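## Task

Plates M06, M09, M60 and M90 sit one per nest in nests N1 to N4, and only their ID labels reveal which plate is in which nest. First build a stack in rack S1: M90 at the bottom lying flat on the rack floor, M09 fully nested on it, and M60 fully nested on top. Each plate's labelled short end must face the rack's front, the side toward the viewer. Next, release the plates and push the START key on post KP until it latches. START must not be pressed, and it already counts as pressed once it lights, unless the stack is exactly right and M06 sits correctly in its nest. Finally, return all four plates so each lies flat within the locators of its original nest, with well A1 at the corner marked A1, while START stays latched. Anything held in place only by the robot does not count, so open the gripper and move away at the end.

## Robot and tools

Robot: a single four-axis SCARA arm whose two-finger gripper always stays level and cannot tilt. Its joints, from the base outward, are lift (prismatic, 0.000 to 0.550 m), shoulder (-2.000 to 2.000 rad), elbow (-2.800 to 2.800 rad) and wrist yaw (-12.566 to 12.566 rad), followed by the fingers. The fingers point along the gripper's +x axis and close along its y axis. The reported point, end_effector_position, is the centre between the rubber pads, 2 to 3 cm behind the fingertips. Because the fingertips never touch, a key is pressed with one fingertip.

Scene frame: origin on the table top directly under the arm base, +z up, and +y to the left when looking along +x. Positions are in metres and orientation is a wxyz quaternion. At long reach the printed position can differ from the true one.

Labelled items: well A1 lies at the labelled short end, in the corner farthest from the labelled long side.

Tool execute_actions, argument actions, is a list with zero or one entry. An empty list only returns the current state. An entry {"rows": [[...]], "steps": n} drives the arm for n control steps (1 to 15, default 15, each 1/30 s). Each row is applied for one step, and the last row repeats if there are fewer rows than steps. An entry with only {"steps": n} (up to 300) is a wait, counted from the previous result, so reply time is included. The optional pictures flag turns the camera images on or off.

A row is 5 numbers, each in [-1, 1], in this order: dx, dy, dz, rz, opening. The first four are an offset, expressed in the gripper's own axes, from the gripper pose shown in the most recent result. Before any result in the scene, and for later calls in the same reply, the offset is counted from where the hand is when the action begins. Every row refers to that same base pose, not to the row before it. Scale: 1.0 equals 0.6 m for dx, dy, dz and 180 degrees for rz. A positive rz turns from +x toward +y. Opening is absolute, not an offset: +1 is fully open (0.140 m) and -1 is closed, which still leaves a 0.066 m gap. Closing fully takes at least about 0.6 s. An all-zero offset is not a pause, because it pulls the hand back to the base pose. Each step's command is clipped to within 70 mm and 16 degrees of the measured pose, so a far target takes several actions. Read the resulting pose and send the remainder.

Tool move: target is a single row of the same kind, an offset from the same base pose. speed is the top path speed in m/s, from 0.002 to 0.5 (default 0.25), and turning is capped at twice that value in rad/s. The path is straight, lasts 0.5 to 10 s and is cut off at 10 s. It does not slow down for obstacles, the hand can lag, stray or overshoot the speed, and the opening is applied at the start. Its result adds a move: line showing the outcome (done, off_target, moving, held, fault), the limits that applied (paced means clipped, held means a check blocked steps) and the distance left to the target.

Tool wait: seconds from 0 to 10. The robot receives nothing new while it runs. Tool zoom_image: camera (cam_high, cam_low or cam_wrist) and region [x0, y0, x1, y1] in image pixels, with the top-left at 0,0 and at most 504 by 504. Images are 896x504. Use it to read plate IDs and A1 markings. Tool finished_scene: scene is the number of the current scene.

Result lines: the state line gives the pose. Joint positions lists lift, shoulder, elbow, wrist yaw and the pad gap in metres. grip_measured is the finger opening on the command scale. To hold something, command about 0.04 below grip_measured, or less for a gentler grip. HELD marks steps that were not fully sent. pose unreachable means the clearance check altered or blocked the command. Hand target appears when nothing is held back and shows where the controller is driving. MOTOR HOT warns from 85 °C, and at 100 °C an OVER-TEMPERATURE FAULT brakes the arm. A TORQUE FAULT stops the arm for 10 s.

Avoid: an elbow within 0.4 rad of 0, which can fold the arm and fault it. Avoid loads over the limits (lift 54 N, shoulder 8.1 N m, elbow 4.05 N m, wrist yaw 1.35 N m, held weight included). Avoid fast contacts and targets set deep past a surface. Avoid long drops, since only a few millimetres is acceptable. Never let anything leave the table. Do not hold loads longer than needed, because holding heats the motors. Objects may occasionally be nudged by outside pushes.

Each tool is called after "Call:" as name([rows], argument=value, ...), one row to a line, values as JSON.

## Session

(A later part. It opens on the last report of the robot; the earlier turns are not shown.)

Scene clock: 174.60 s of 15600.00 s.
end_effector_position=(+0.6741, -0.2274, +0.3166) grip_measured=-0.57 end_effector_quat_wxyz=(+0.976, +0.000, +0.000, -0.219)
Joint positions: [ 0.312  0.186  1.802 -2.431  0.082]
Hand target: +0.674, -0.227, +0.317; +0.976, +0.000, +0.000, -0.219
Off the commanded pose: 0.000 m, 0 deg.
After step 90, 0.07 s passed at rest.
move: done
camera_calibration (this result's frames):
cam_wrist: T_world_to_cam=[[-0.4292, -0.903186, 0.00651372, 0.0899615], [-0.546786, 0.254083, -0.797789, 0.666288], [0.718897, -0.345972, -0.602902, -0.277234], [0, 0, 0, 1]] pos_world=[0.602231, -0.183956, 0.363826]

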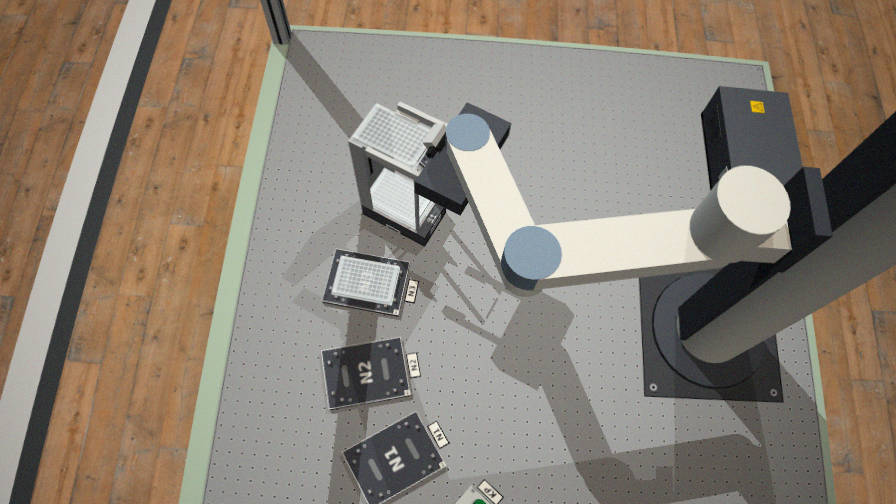

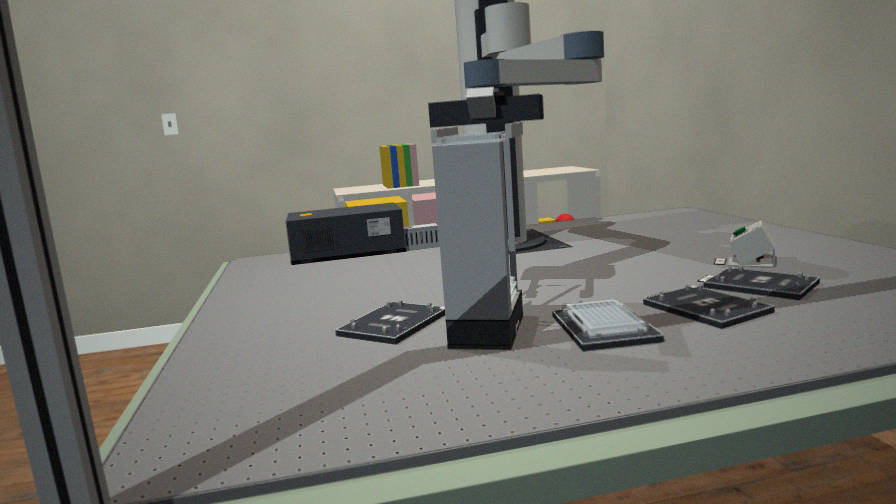

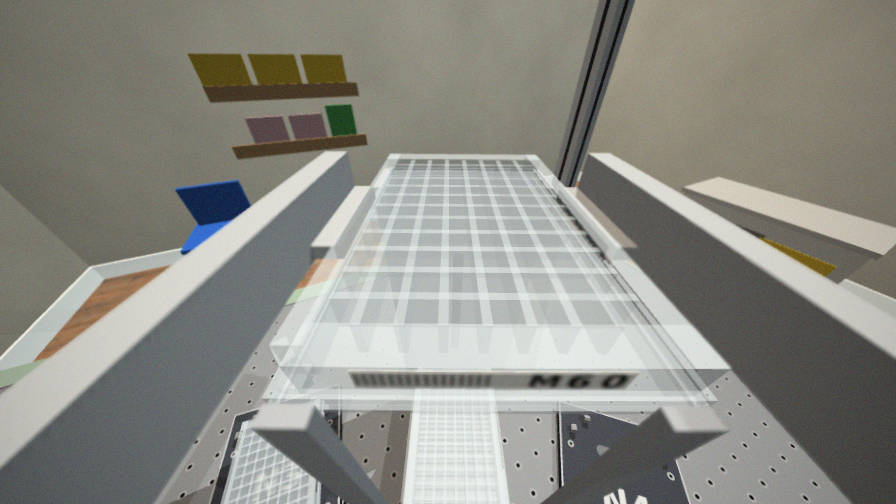

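I'll inspect M06 afterwards.

Call:
move(target=[0,0,-0.3527,0,-0.62], speed=0.07)

Call:
move(target=[0,0,-0.013,0,-0.62], speed=0.006)

Call:
move(target=[0,0,0,0,0.3])

Call:
move(target=[-0.3,0,0,0,0.3], speed=0.2)

Call:
zoom_image(camera="cam_wrist", region=[380,90,540,210])

Call:
move(target=[-0.005,0.222,-0.012,0.092,0.2])

Call:
zoom_image(camera="cam_wrist", region=[350,140,570,270])

Scene clock: 183.43 s of 15600.00 s.
end_effector_position=(+0.6741, -0.2274, +0.1049) grip_measured=-0.57 end_effector_quat_wxyz=(+0.976, +0.000, +0.000, -0.220)
Joint positions: [ 0.1    0.186  1.802 -2.431  0.082]
Hand target: +0.674, -0.227, +0.105; +0.976, +0.000, +0.000, -0.219
Off the commanded pose: 0.000 m, 0 deg.
After step 90, 2.53 s passed at rest.
move: done
camera_calibration (this result's frames):
cam_wrist: T_world_to_cam=[[-0.429235, -0.903169, 0.00651372, 0.0913551], [-0.546776, 0.254104, -0.797789, 0.497396], [0.718883, -0.346, -0.602902, -0.404859], [0, 0, 0, 1]] pos_world=[0.602223, -0.183962, 0.152132]

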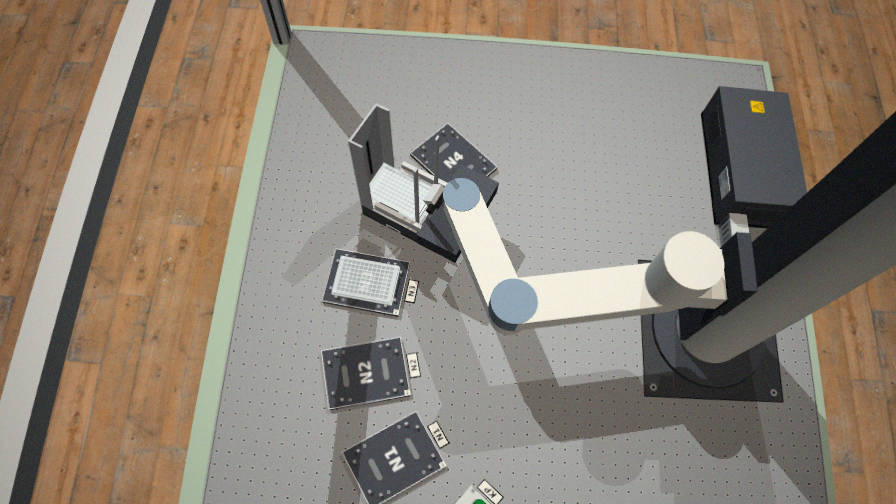

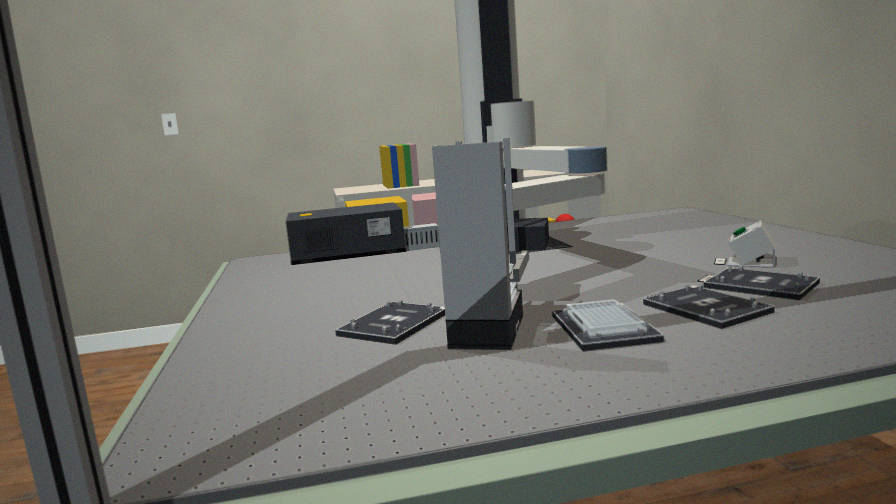

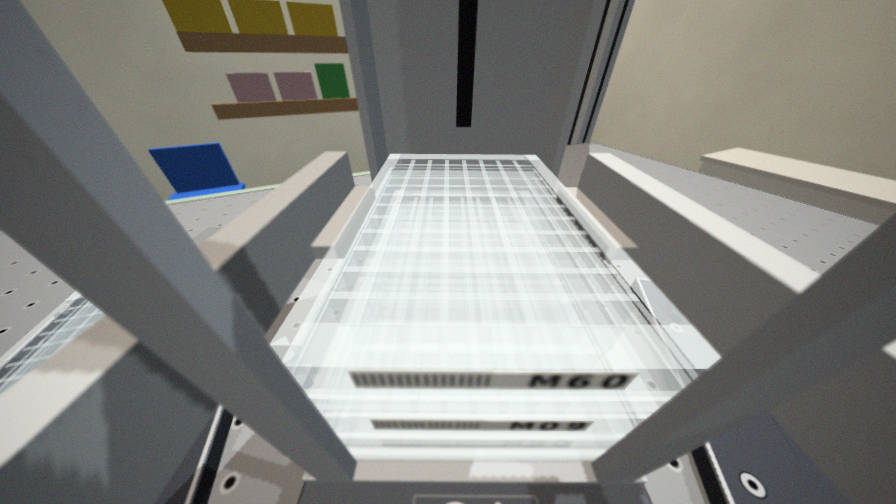

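Scene clock: 184.97 s of 15600.00 s.
end_effector_position=(+0.6741, -0.2274, +0.0971) grip_measured=-0.57 end_effector_quat_wxyz=(+0.976, +0.000, +0.000, -0.220)
Joint positions: [ 0.092  0.186  1.802 -2.431  0.082]
Hand target: +0.674, -0.227, +0.097; +0.976, +0.000, +0.000, -0.220
Off the commanded pose: 0.000 m, 0 deg.
move: done
camera_calibration (this result's frames):
cam_wrist: T_world_to_cam=[[-0.429235, -0.903169, 0.00651372, 0.0914057], [-0.546776, 0.254104, -0.797789, 0.491187], [0.718883, -0.346, -0.602902, -0.409551], [0, 0, 0, 1]] pos_world=[0.602223, -0.183962, 0.144349]

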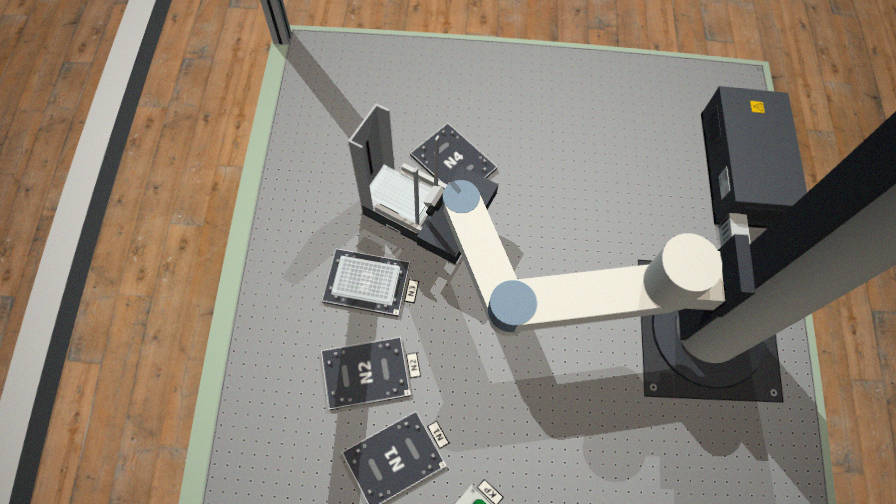

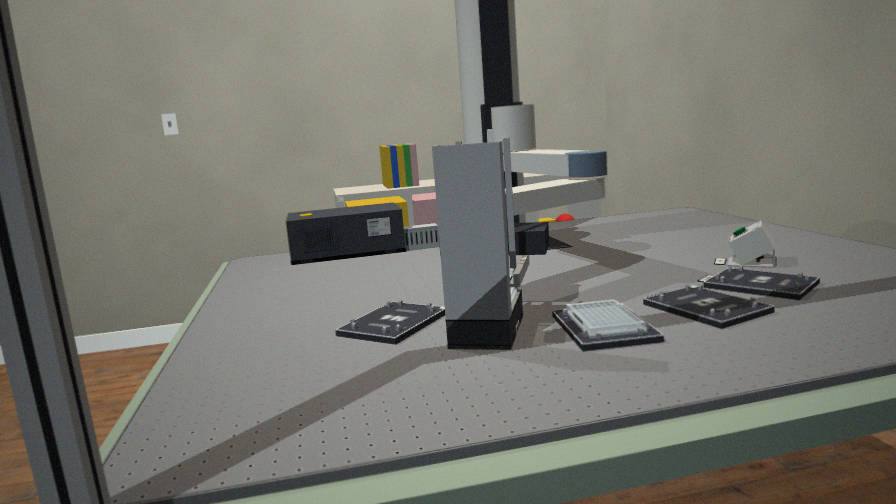

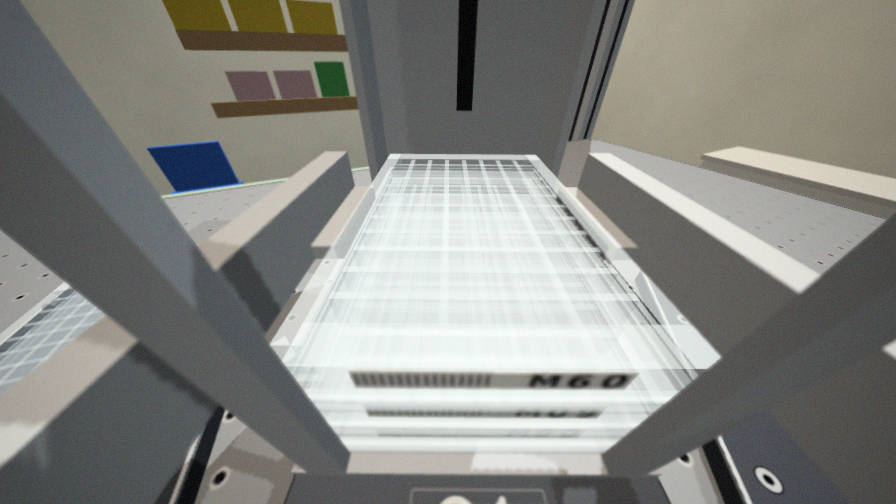

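Scene clock: 185.47 s of 15600.00 s.
end_effector_position=(+0.6741, -0.2274, +0.0971) grip_measured=+0.30 end_effector_quat_wxyz=(+0.976, +0.000, +0.000, -0.220)
Joint positions: [ 0.092  0.186  1.802 -2.431  0.114]
Hand target: +0.674, -0.227, +0.097; +0.976, +0.000, +0.000, -0.220
Off the commanded pose: 0.000 m, 0 deg.
move: done
camera_calibration (this result's frames):
cam_wrist: T_world_to_cam=[[-0.42923, -0.903172, 0.00651372, 0.0914026], [-0.546778, 0.254101, -0.797789, 0.491187], [0.718885, -0.345996, -0.602902, -0.409552], [0, 0, 0, 1]] pos_world=[0.602224, -0.183962, 0.144349]

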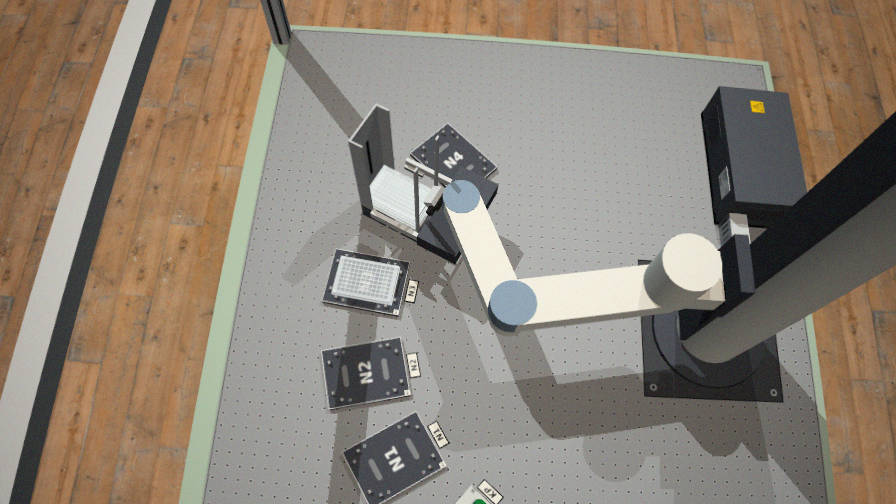

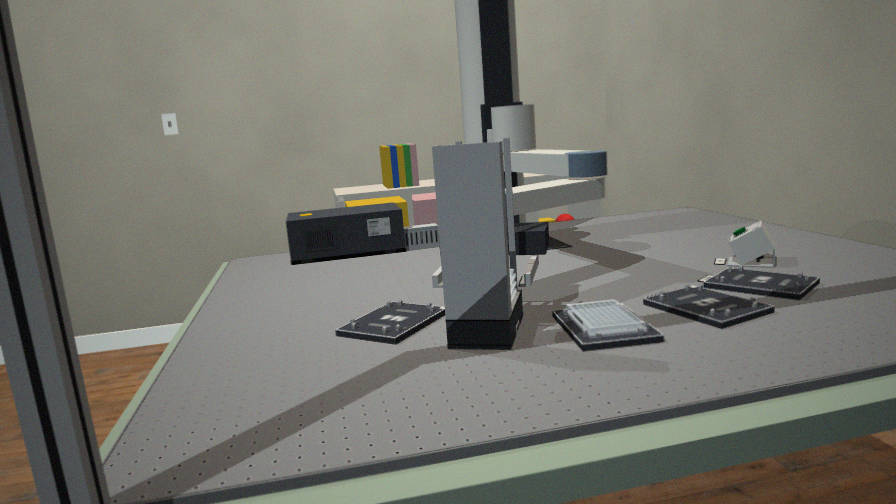

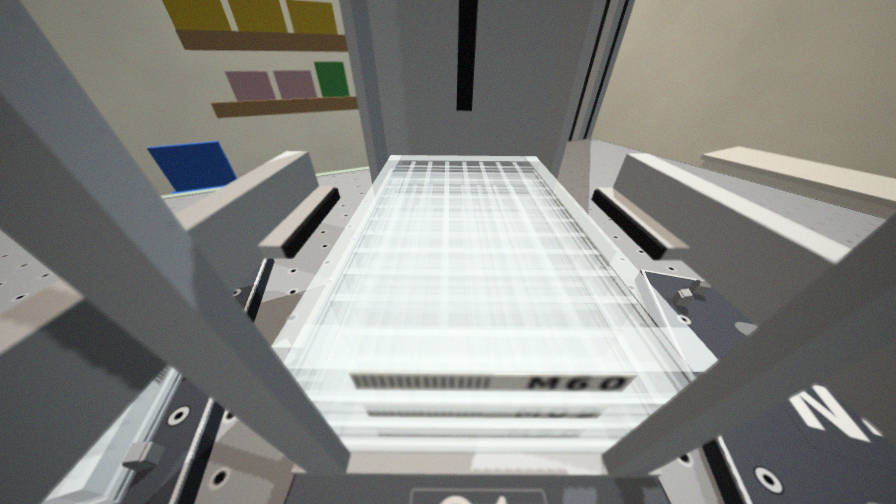

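Scene clock: 186.73 s of 15600.00 s.
end_effector_position=(+0.5114, -0.1504, +0.0971) grip_measured=+0.30 end_effector_quat_wxyz=(+0.976, +0.000, +0.000, -0.220)
Joint positions: [ 0.092  0.557  0.898 -1.898  0.114]
Hand target: +0.511, -0.150, +0.097; +0.976, +0.000, +0.000, -0.220
Off the commanded pose: 0.000 m, 0 deg.
move: done
camera_calibration (this result's frames):
cam_wrist: T_world_to_cam=[[-0.429394, -0.903094, 0.00651372, 0.0912481], [-0.546732, 0.2542, -0.797789, 0.382633], [0.718822, -0.346127, -0.602902, -0.265928], [0, 0, 0, 1]] pos_world=[0.439534, -0.106905, 0.144337]

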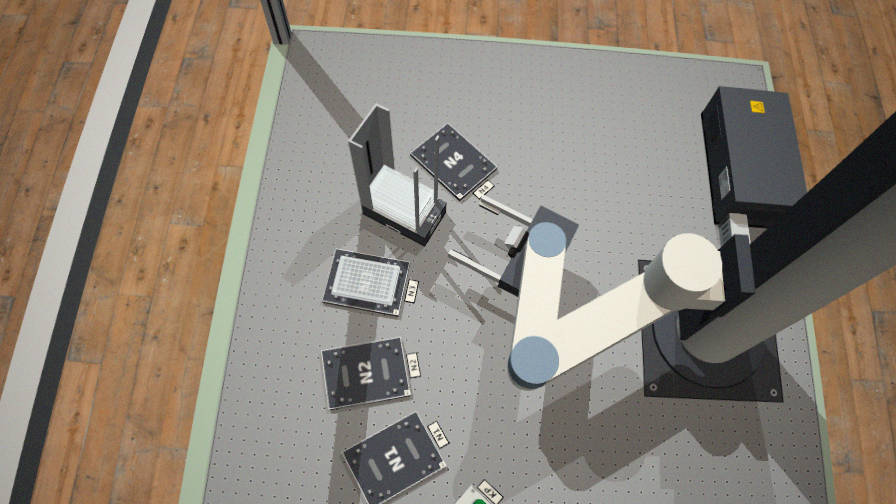

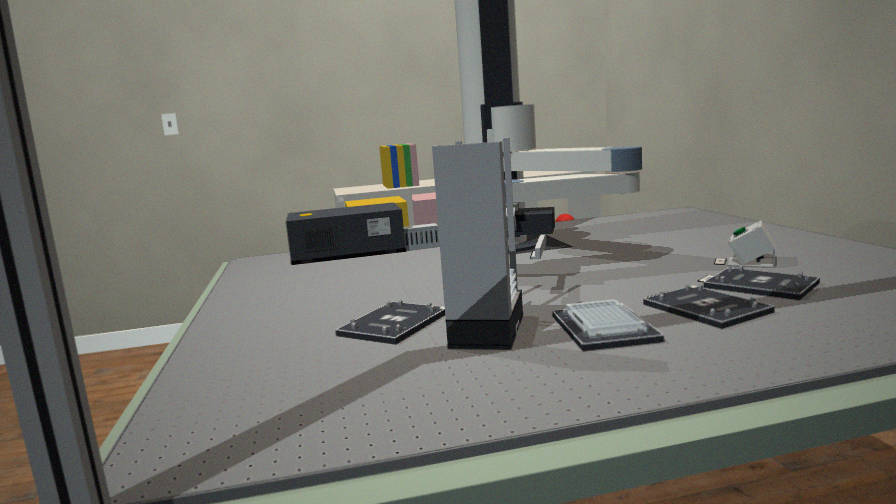

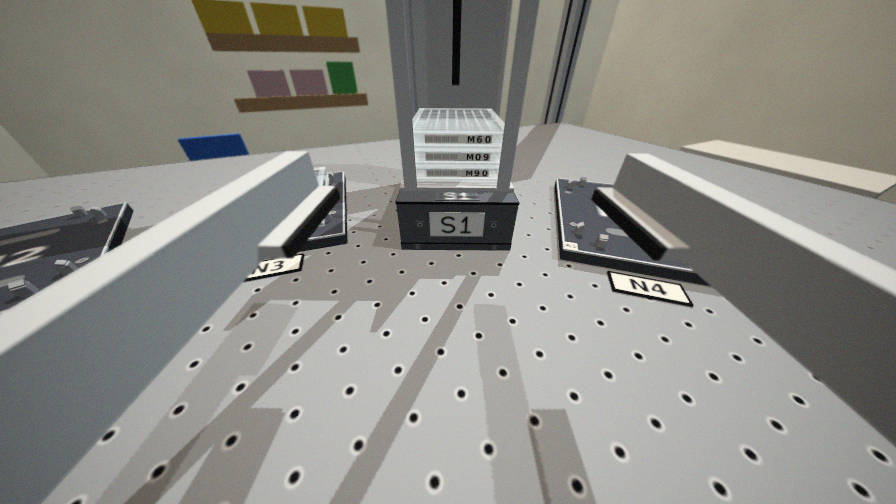

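Region (380, 90, 540, 210) of cam_wrist's 896x504 image, scaled by 3.150, with more detail than that image has; it fills the top 378 rows of this view, and the rest is white.

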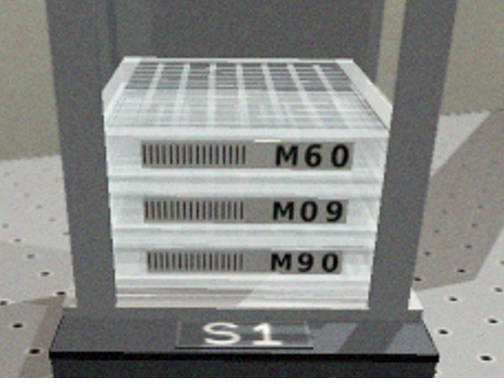

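Scene clock: 187.70 s of 15600.00 s.
end_effector_position=(+0.5658, -0.0286, +0.0900) grip_measured=+0.20 end_effector_quat_wxyz=(+0.997, +0.000, +0.000, -0.077)
Joint positions: [ 0.085  0.901  1.003 -2.058  0.11 ]
Hand target: +0.566, -0.029, +0.090; +0.997, +0.000, +0.000, -0.077
Off the commanded pose: 0.000 m, 0 deg.
move: done
camera_calibration (this result's frames):
cam_wrist: T_world_to_cam=[[-0.153649, -0.988104, 0.00651372, 0.0662144], [-0.596554, 0.0875043, -0.797789, 0.399103], [0.787728, -0.126465, -0.602902, -0.299895], [0, 0, 0, 1]] pos_world=[0.484496, -0.00742281, 0.137162]

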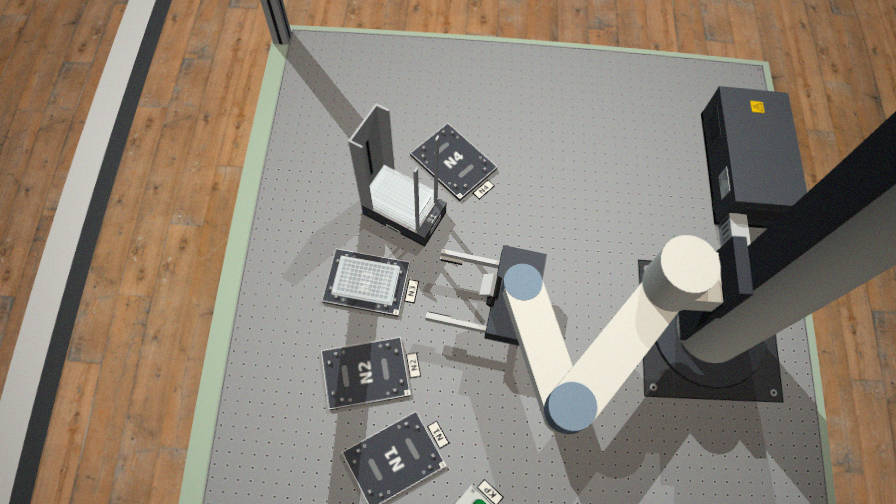

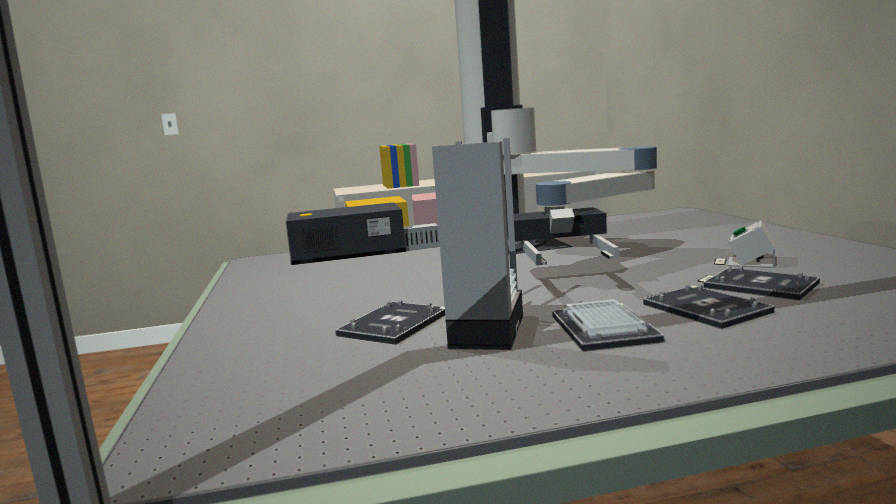

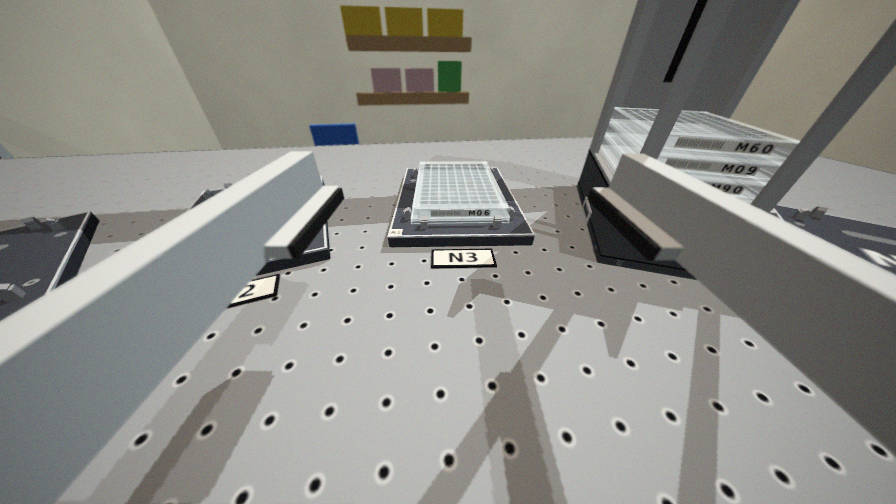

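Region (350, 140, 570, 270) of cam_wrist's 896x504 image, scaled by 2.291, with more detail than that image has; it fills the top 298 rows of this view, and the rest is white.

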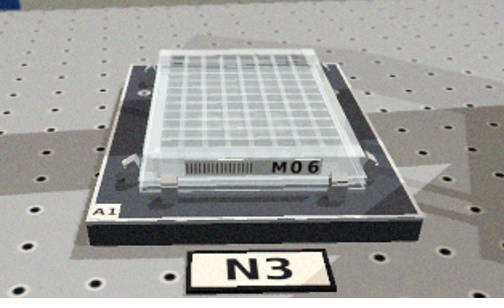

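Call:
move(target=[0.2,0,-0.05,0,0.2])

Scene clock: 190.77 s of 15600.00 s.
end_effector_position=(+0.6844, -0.0469, +0.0599) grip_measured=+0.20 end_effector_quat_wxyz=(+0.997, +0.000, +0.000, -0.076)
Joint positions: [ 0.055  0.633  1.588 -2.374  0.11 ]
Hand target: +0.684, -0.047, +0.060; +0.997, +0.000, +0.000, -0.077
Off the commanded pose: 0.000 m, 0 deg.
move: done
camera_calibration (this result's frames):
cam_wrist: T_world_to_cam=[[-0.153499, -0.988127, 0.00651372, 0.0664449], [-0.596567, 0.0874137, -0.797789, 0.447503], [0.787747, -0.126346, -0.602902, -0.413764], [0, 0, 0, 1]] pos_world=[0.603106, -0.0257391, 0.107121]

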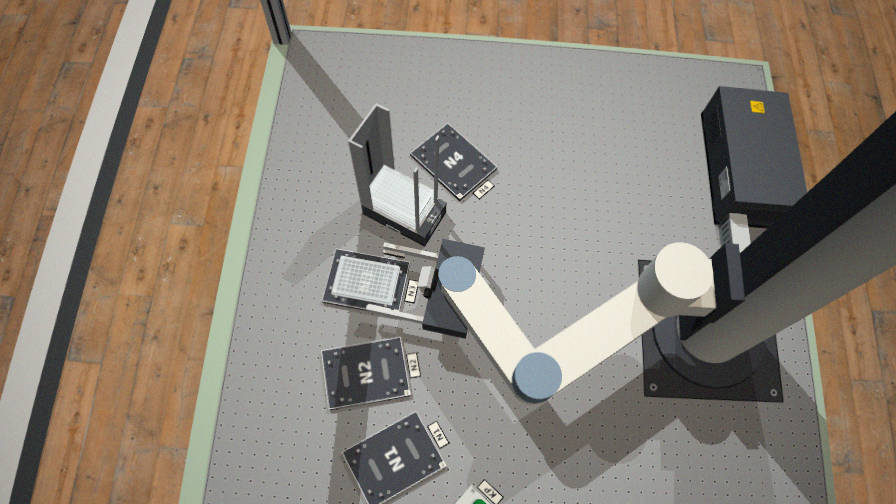

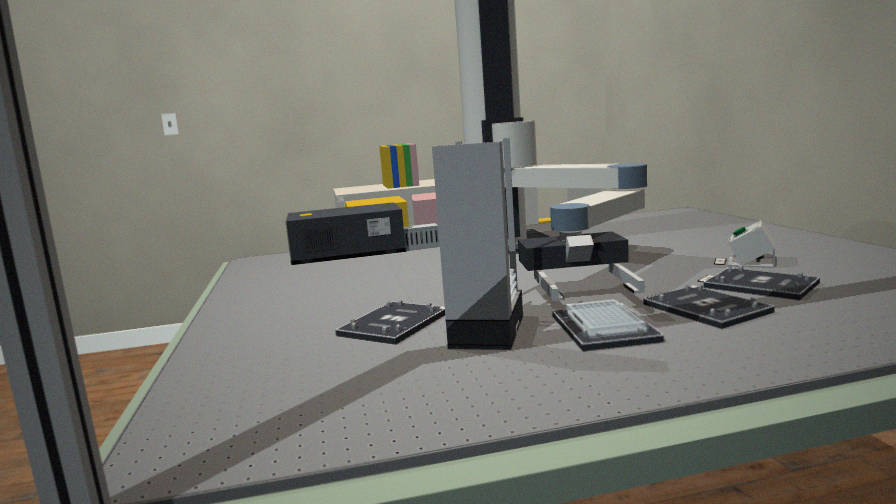

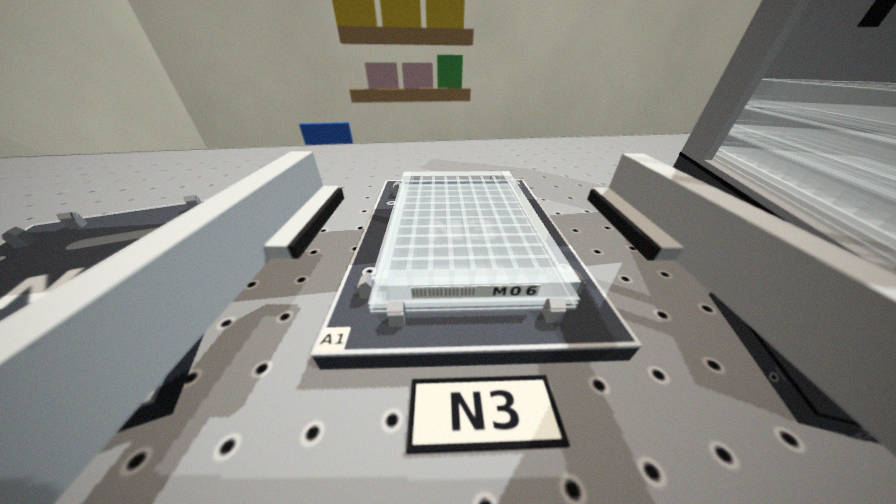

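Call:
execute_actions(actions=[])

Call:
zoom_image(camera="cam_wrist", region=[250, 100, 750, 400])

Scene clock: 202.93 s of 15600.00 s.
end_effector_position=(+0.6844, -0.0469, +0.0599) grip_measured=+0.20 end_effector_quat_wxyz=(+0.997, +0.000, +0.000, -0.076)
Joint positions: [ 0.055  0.633  1.588 -2.374  0.11 ]
Hand target: +0.684, -0.047, +0.060; +0.997, +0.000, +0.000, -0.077
Off the commanded pose: 0.000 m, 0 deg.
Steps of this call (steps 1 to 90: nothing new was sent; then 9.17 s passed at rest). Readings (end_effector_position):
1: (+0.6844, -0.0469, +0.0599)
2: (+0.6844, -0.0469, +0.0599)
4: (+0.6844, -0.0469, +0.0599)
8: (+0.6844, -0.0469, +0.0599)
90: the state above
camera_calibration (this result's frames):
cam_wrist: T_world_to_cam=[[-0.153519, -0.988124, 0.00651372, 0.0664562], [-0.596565, 0.087426, -0.797789, 0.447499], [0.787745, -0.126362, -0.602902, -0.413759], [0, 0, 0, 1]] pos_world=[0.603101, -0.0257394, 0.107121]

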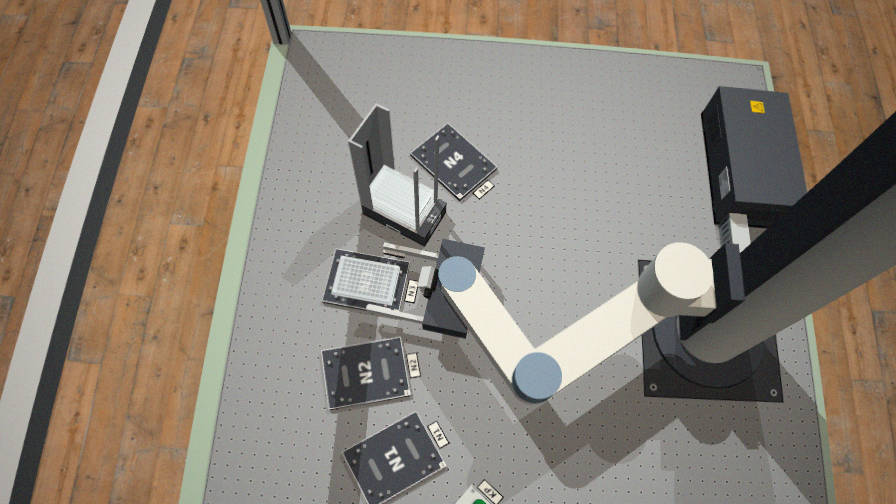

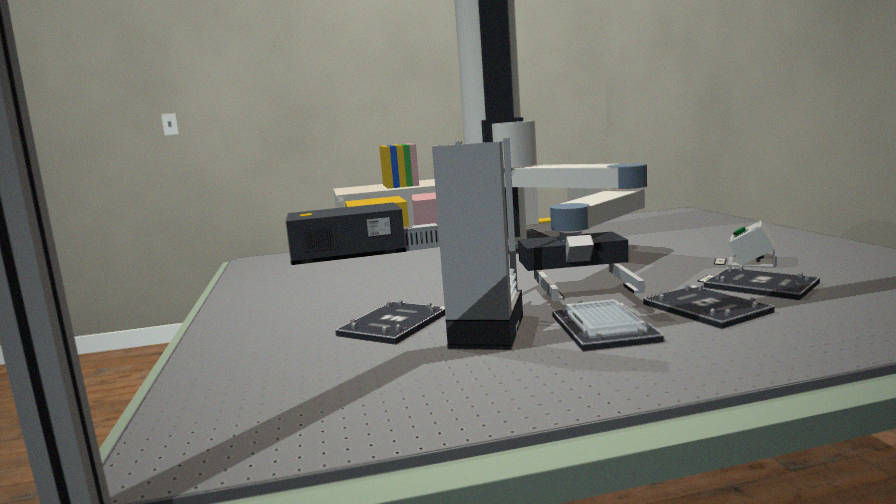

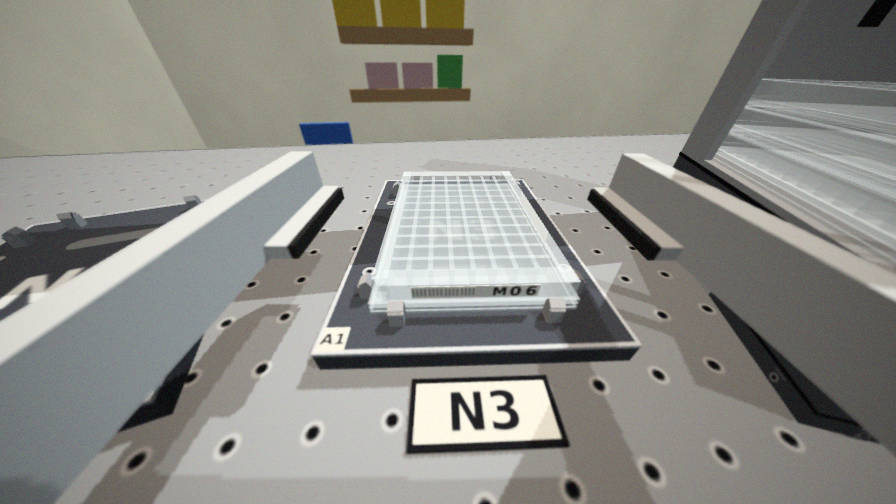

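Region (250, 100, 750, 400) of cam_wrist's 896x504 image, scaled by 1.008, with more detail than that image has; it fills the top 302 rows of this view, and the rest is white.

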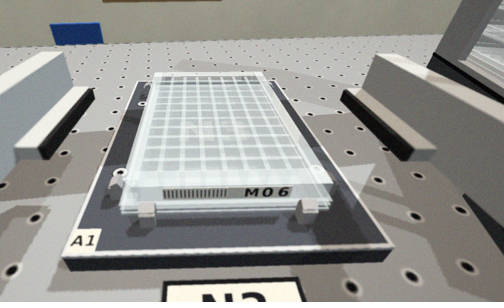

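Call:
zoom_image(camera="cam_wrist", region=[340, 160, 620, 340])

Call:
zoom_image(camera="cam_low", region=[530, 210, 830, 360])

Region (340, 160, 620, 340) of cam_wrist's 896x504 image, scaled by 1.800, with more detail than that image has; it fills the top 324 rows of this view, and the rest is white.

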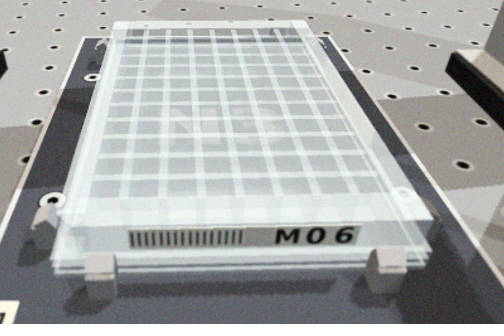

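Region (530, 210, 830, 360) of cam_low's 896x504 image, scaled by 1.680, with more detail than that image has.

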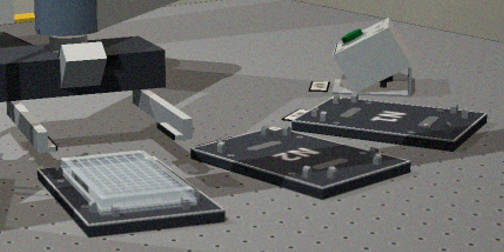

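Call:
move(target=[-0.05,0,0.15,0,-1])

Call:
move(target=[-0.407,0.494,0,0.327,-1])

Scene clock: 214.70 s of 15600.00 s.
end_effector_position=(+0.6547, -0.0423, +0.1500) grip_measured=-1.00 end_effector_quat_wxyz=(+0.997, +0.000, +0.000, -0.077)
Joint positions: [ 0.145  0.707  1.429 -2.289  0.066]
Hand target: +0.655, -0.042, +0.150; +0.997, +0.000, +0.000, -0.076
Off the commanded pose: 0.000 m, 0 deg.
After step 90, 7.97 s passed at rest.
move: done
camera_calibration (this result's frames):
cam_wrist: T_world_to_cam=[[-0.153802, -0.98808, 0.00651372, 0.0659666], [-0.59654, 0.0875967, -0.797789, 0.501245], [0.787709, -0.126587, -0.602902, -0.335504], [0, 0, 0, 1]] pos_world=[0.573438, -0.0211976, 0.197182]

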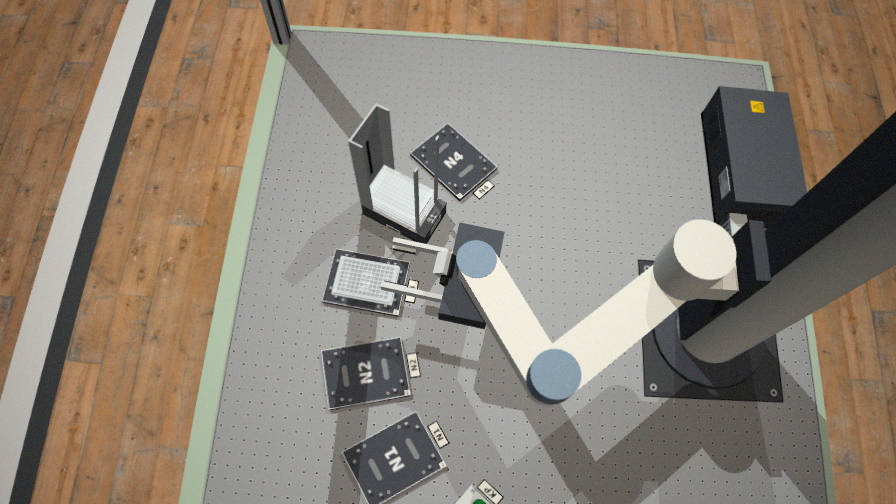

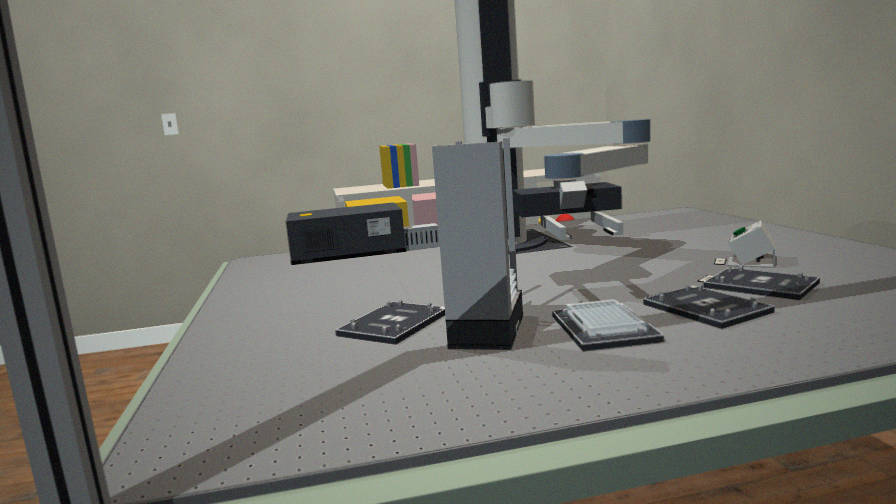

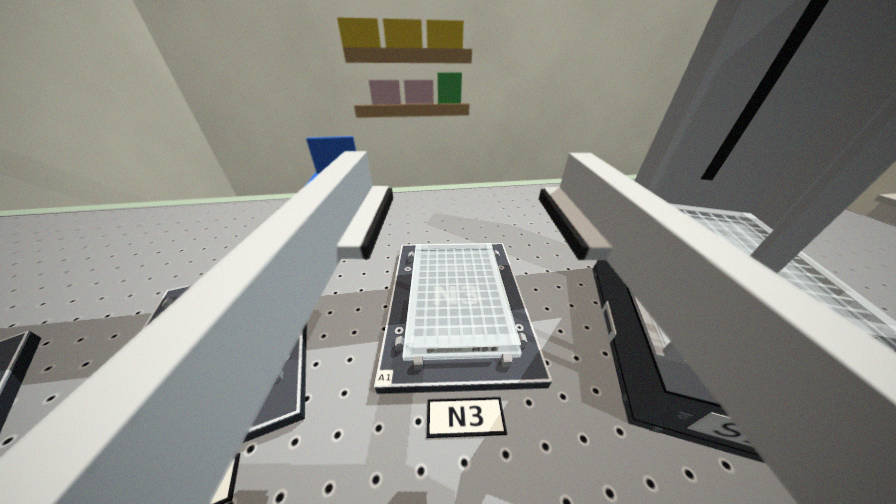

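Scene clock: 217.10 s of 15600.00 s.
end_effector_position=(+0.4585, +0.2880, +0.1500) grip_measured=-1.00 end_effector_quat_wxyz=(+0.906, +0.000, +0.000, +0.423)
Joint positions: [ 0.145  1.661  1.059 -1.845  0.066]
Hand target: +0.459, +0.288, +0.150; +0.906, +0.000, +0.000, +0.423
Off the commanded pose: 0.000 m, 0 deg.
move: done
camera_calibration (this result's frames):
cam_wrist: T_world_to_cam=[[0.766522, -0.642185, 0.00651372, -0.159402], [-0.383208, -0.465495, -0.797789, 0.416734], [0.51536, 0.609026, -0.602902, -0.22611], [0, 0, 0, 1]] pos_world=[0.398409, 0.229329, 0.197182]

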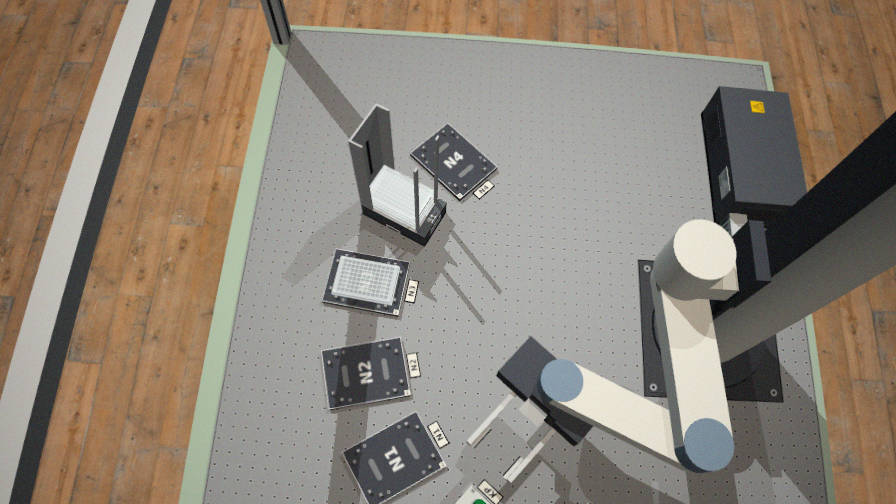

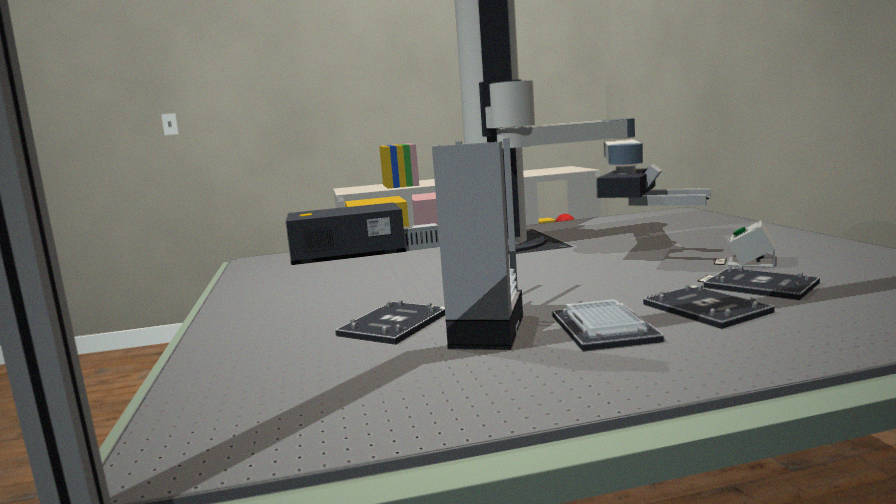

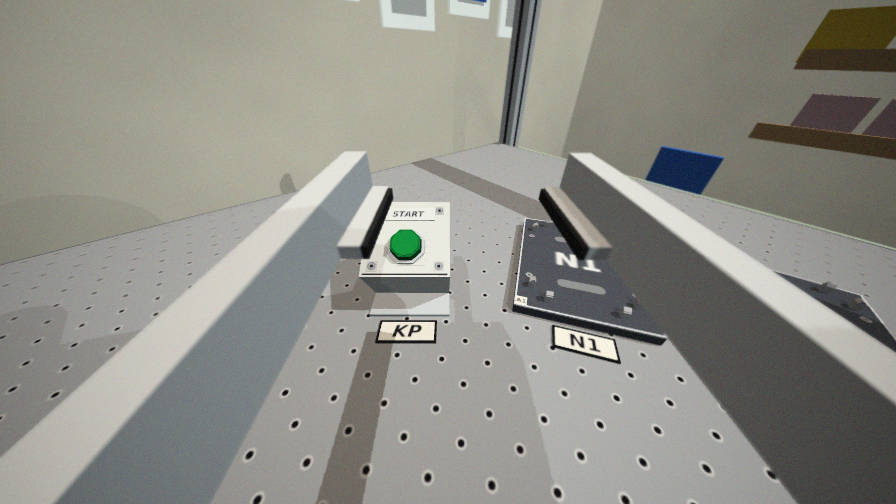

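Call:
move(target=[0.09,0.01,-0.07,0,-1], speed=0.08)

Scene clock: 221.37 s of 15600.00 s.
end_effector_position=(+0.4884, +0.3334, +0.1079) grip_measured=-1.00 end_effector_quat_wxyz=(+0.906, +0.000, +0.000, +0.424)
Joint positions: [ 0.103  1.607  1.308 -2.04   0.066]
Hand target: +0.489, +0.333, +0.108; +0.906, +0.000, +0.000, +0.423
Off the commanded pose: 0.000 m, 0 deg.
After step 90, 0.13 s passed at rest.
move: done
camera_calibration (this result's frames):
cam_wrist: T_world_to_cam=[[0.766836, -0.64181, 0.00651372, -0.153202], [-0.38298, -0.465682, -0.797789, 0.415732], [0.515062, 0.609279, -0.602902, -0.294481], [0, 0, 0, 1]] pos_world=[0.428374, 0.274693, 0.155121]

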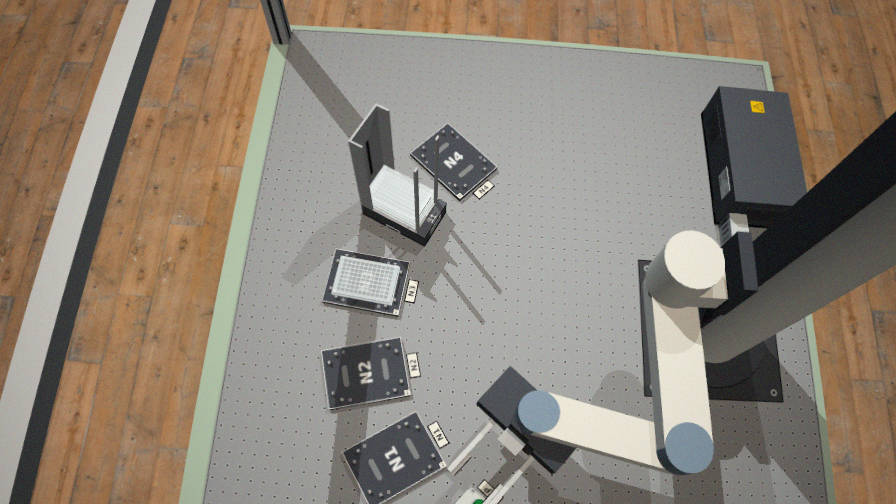

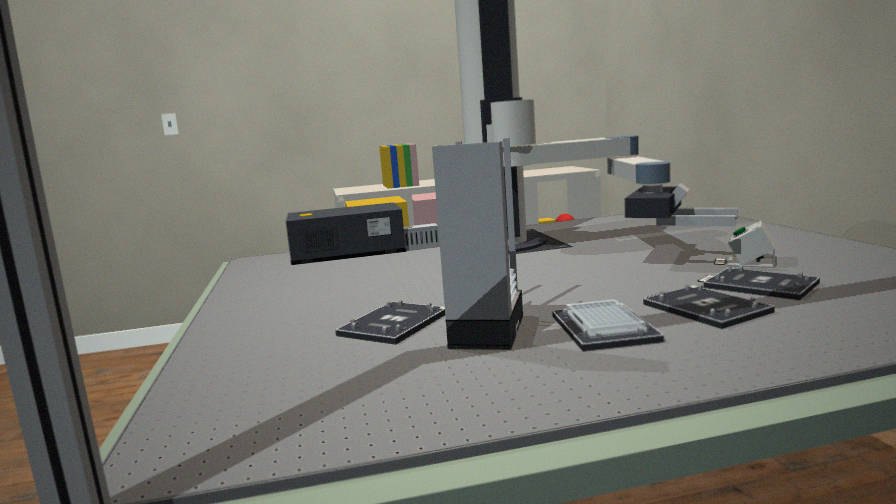

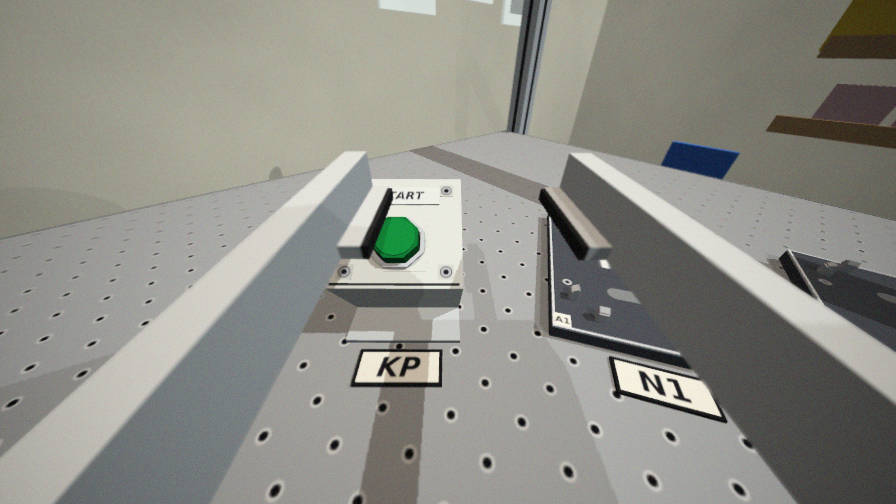

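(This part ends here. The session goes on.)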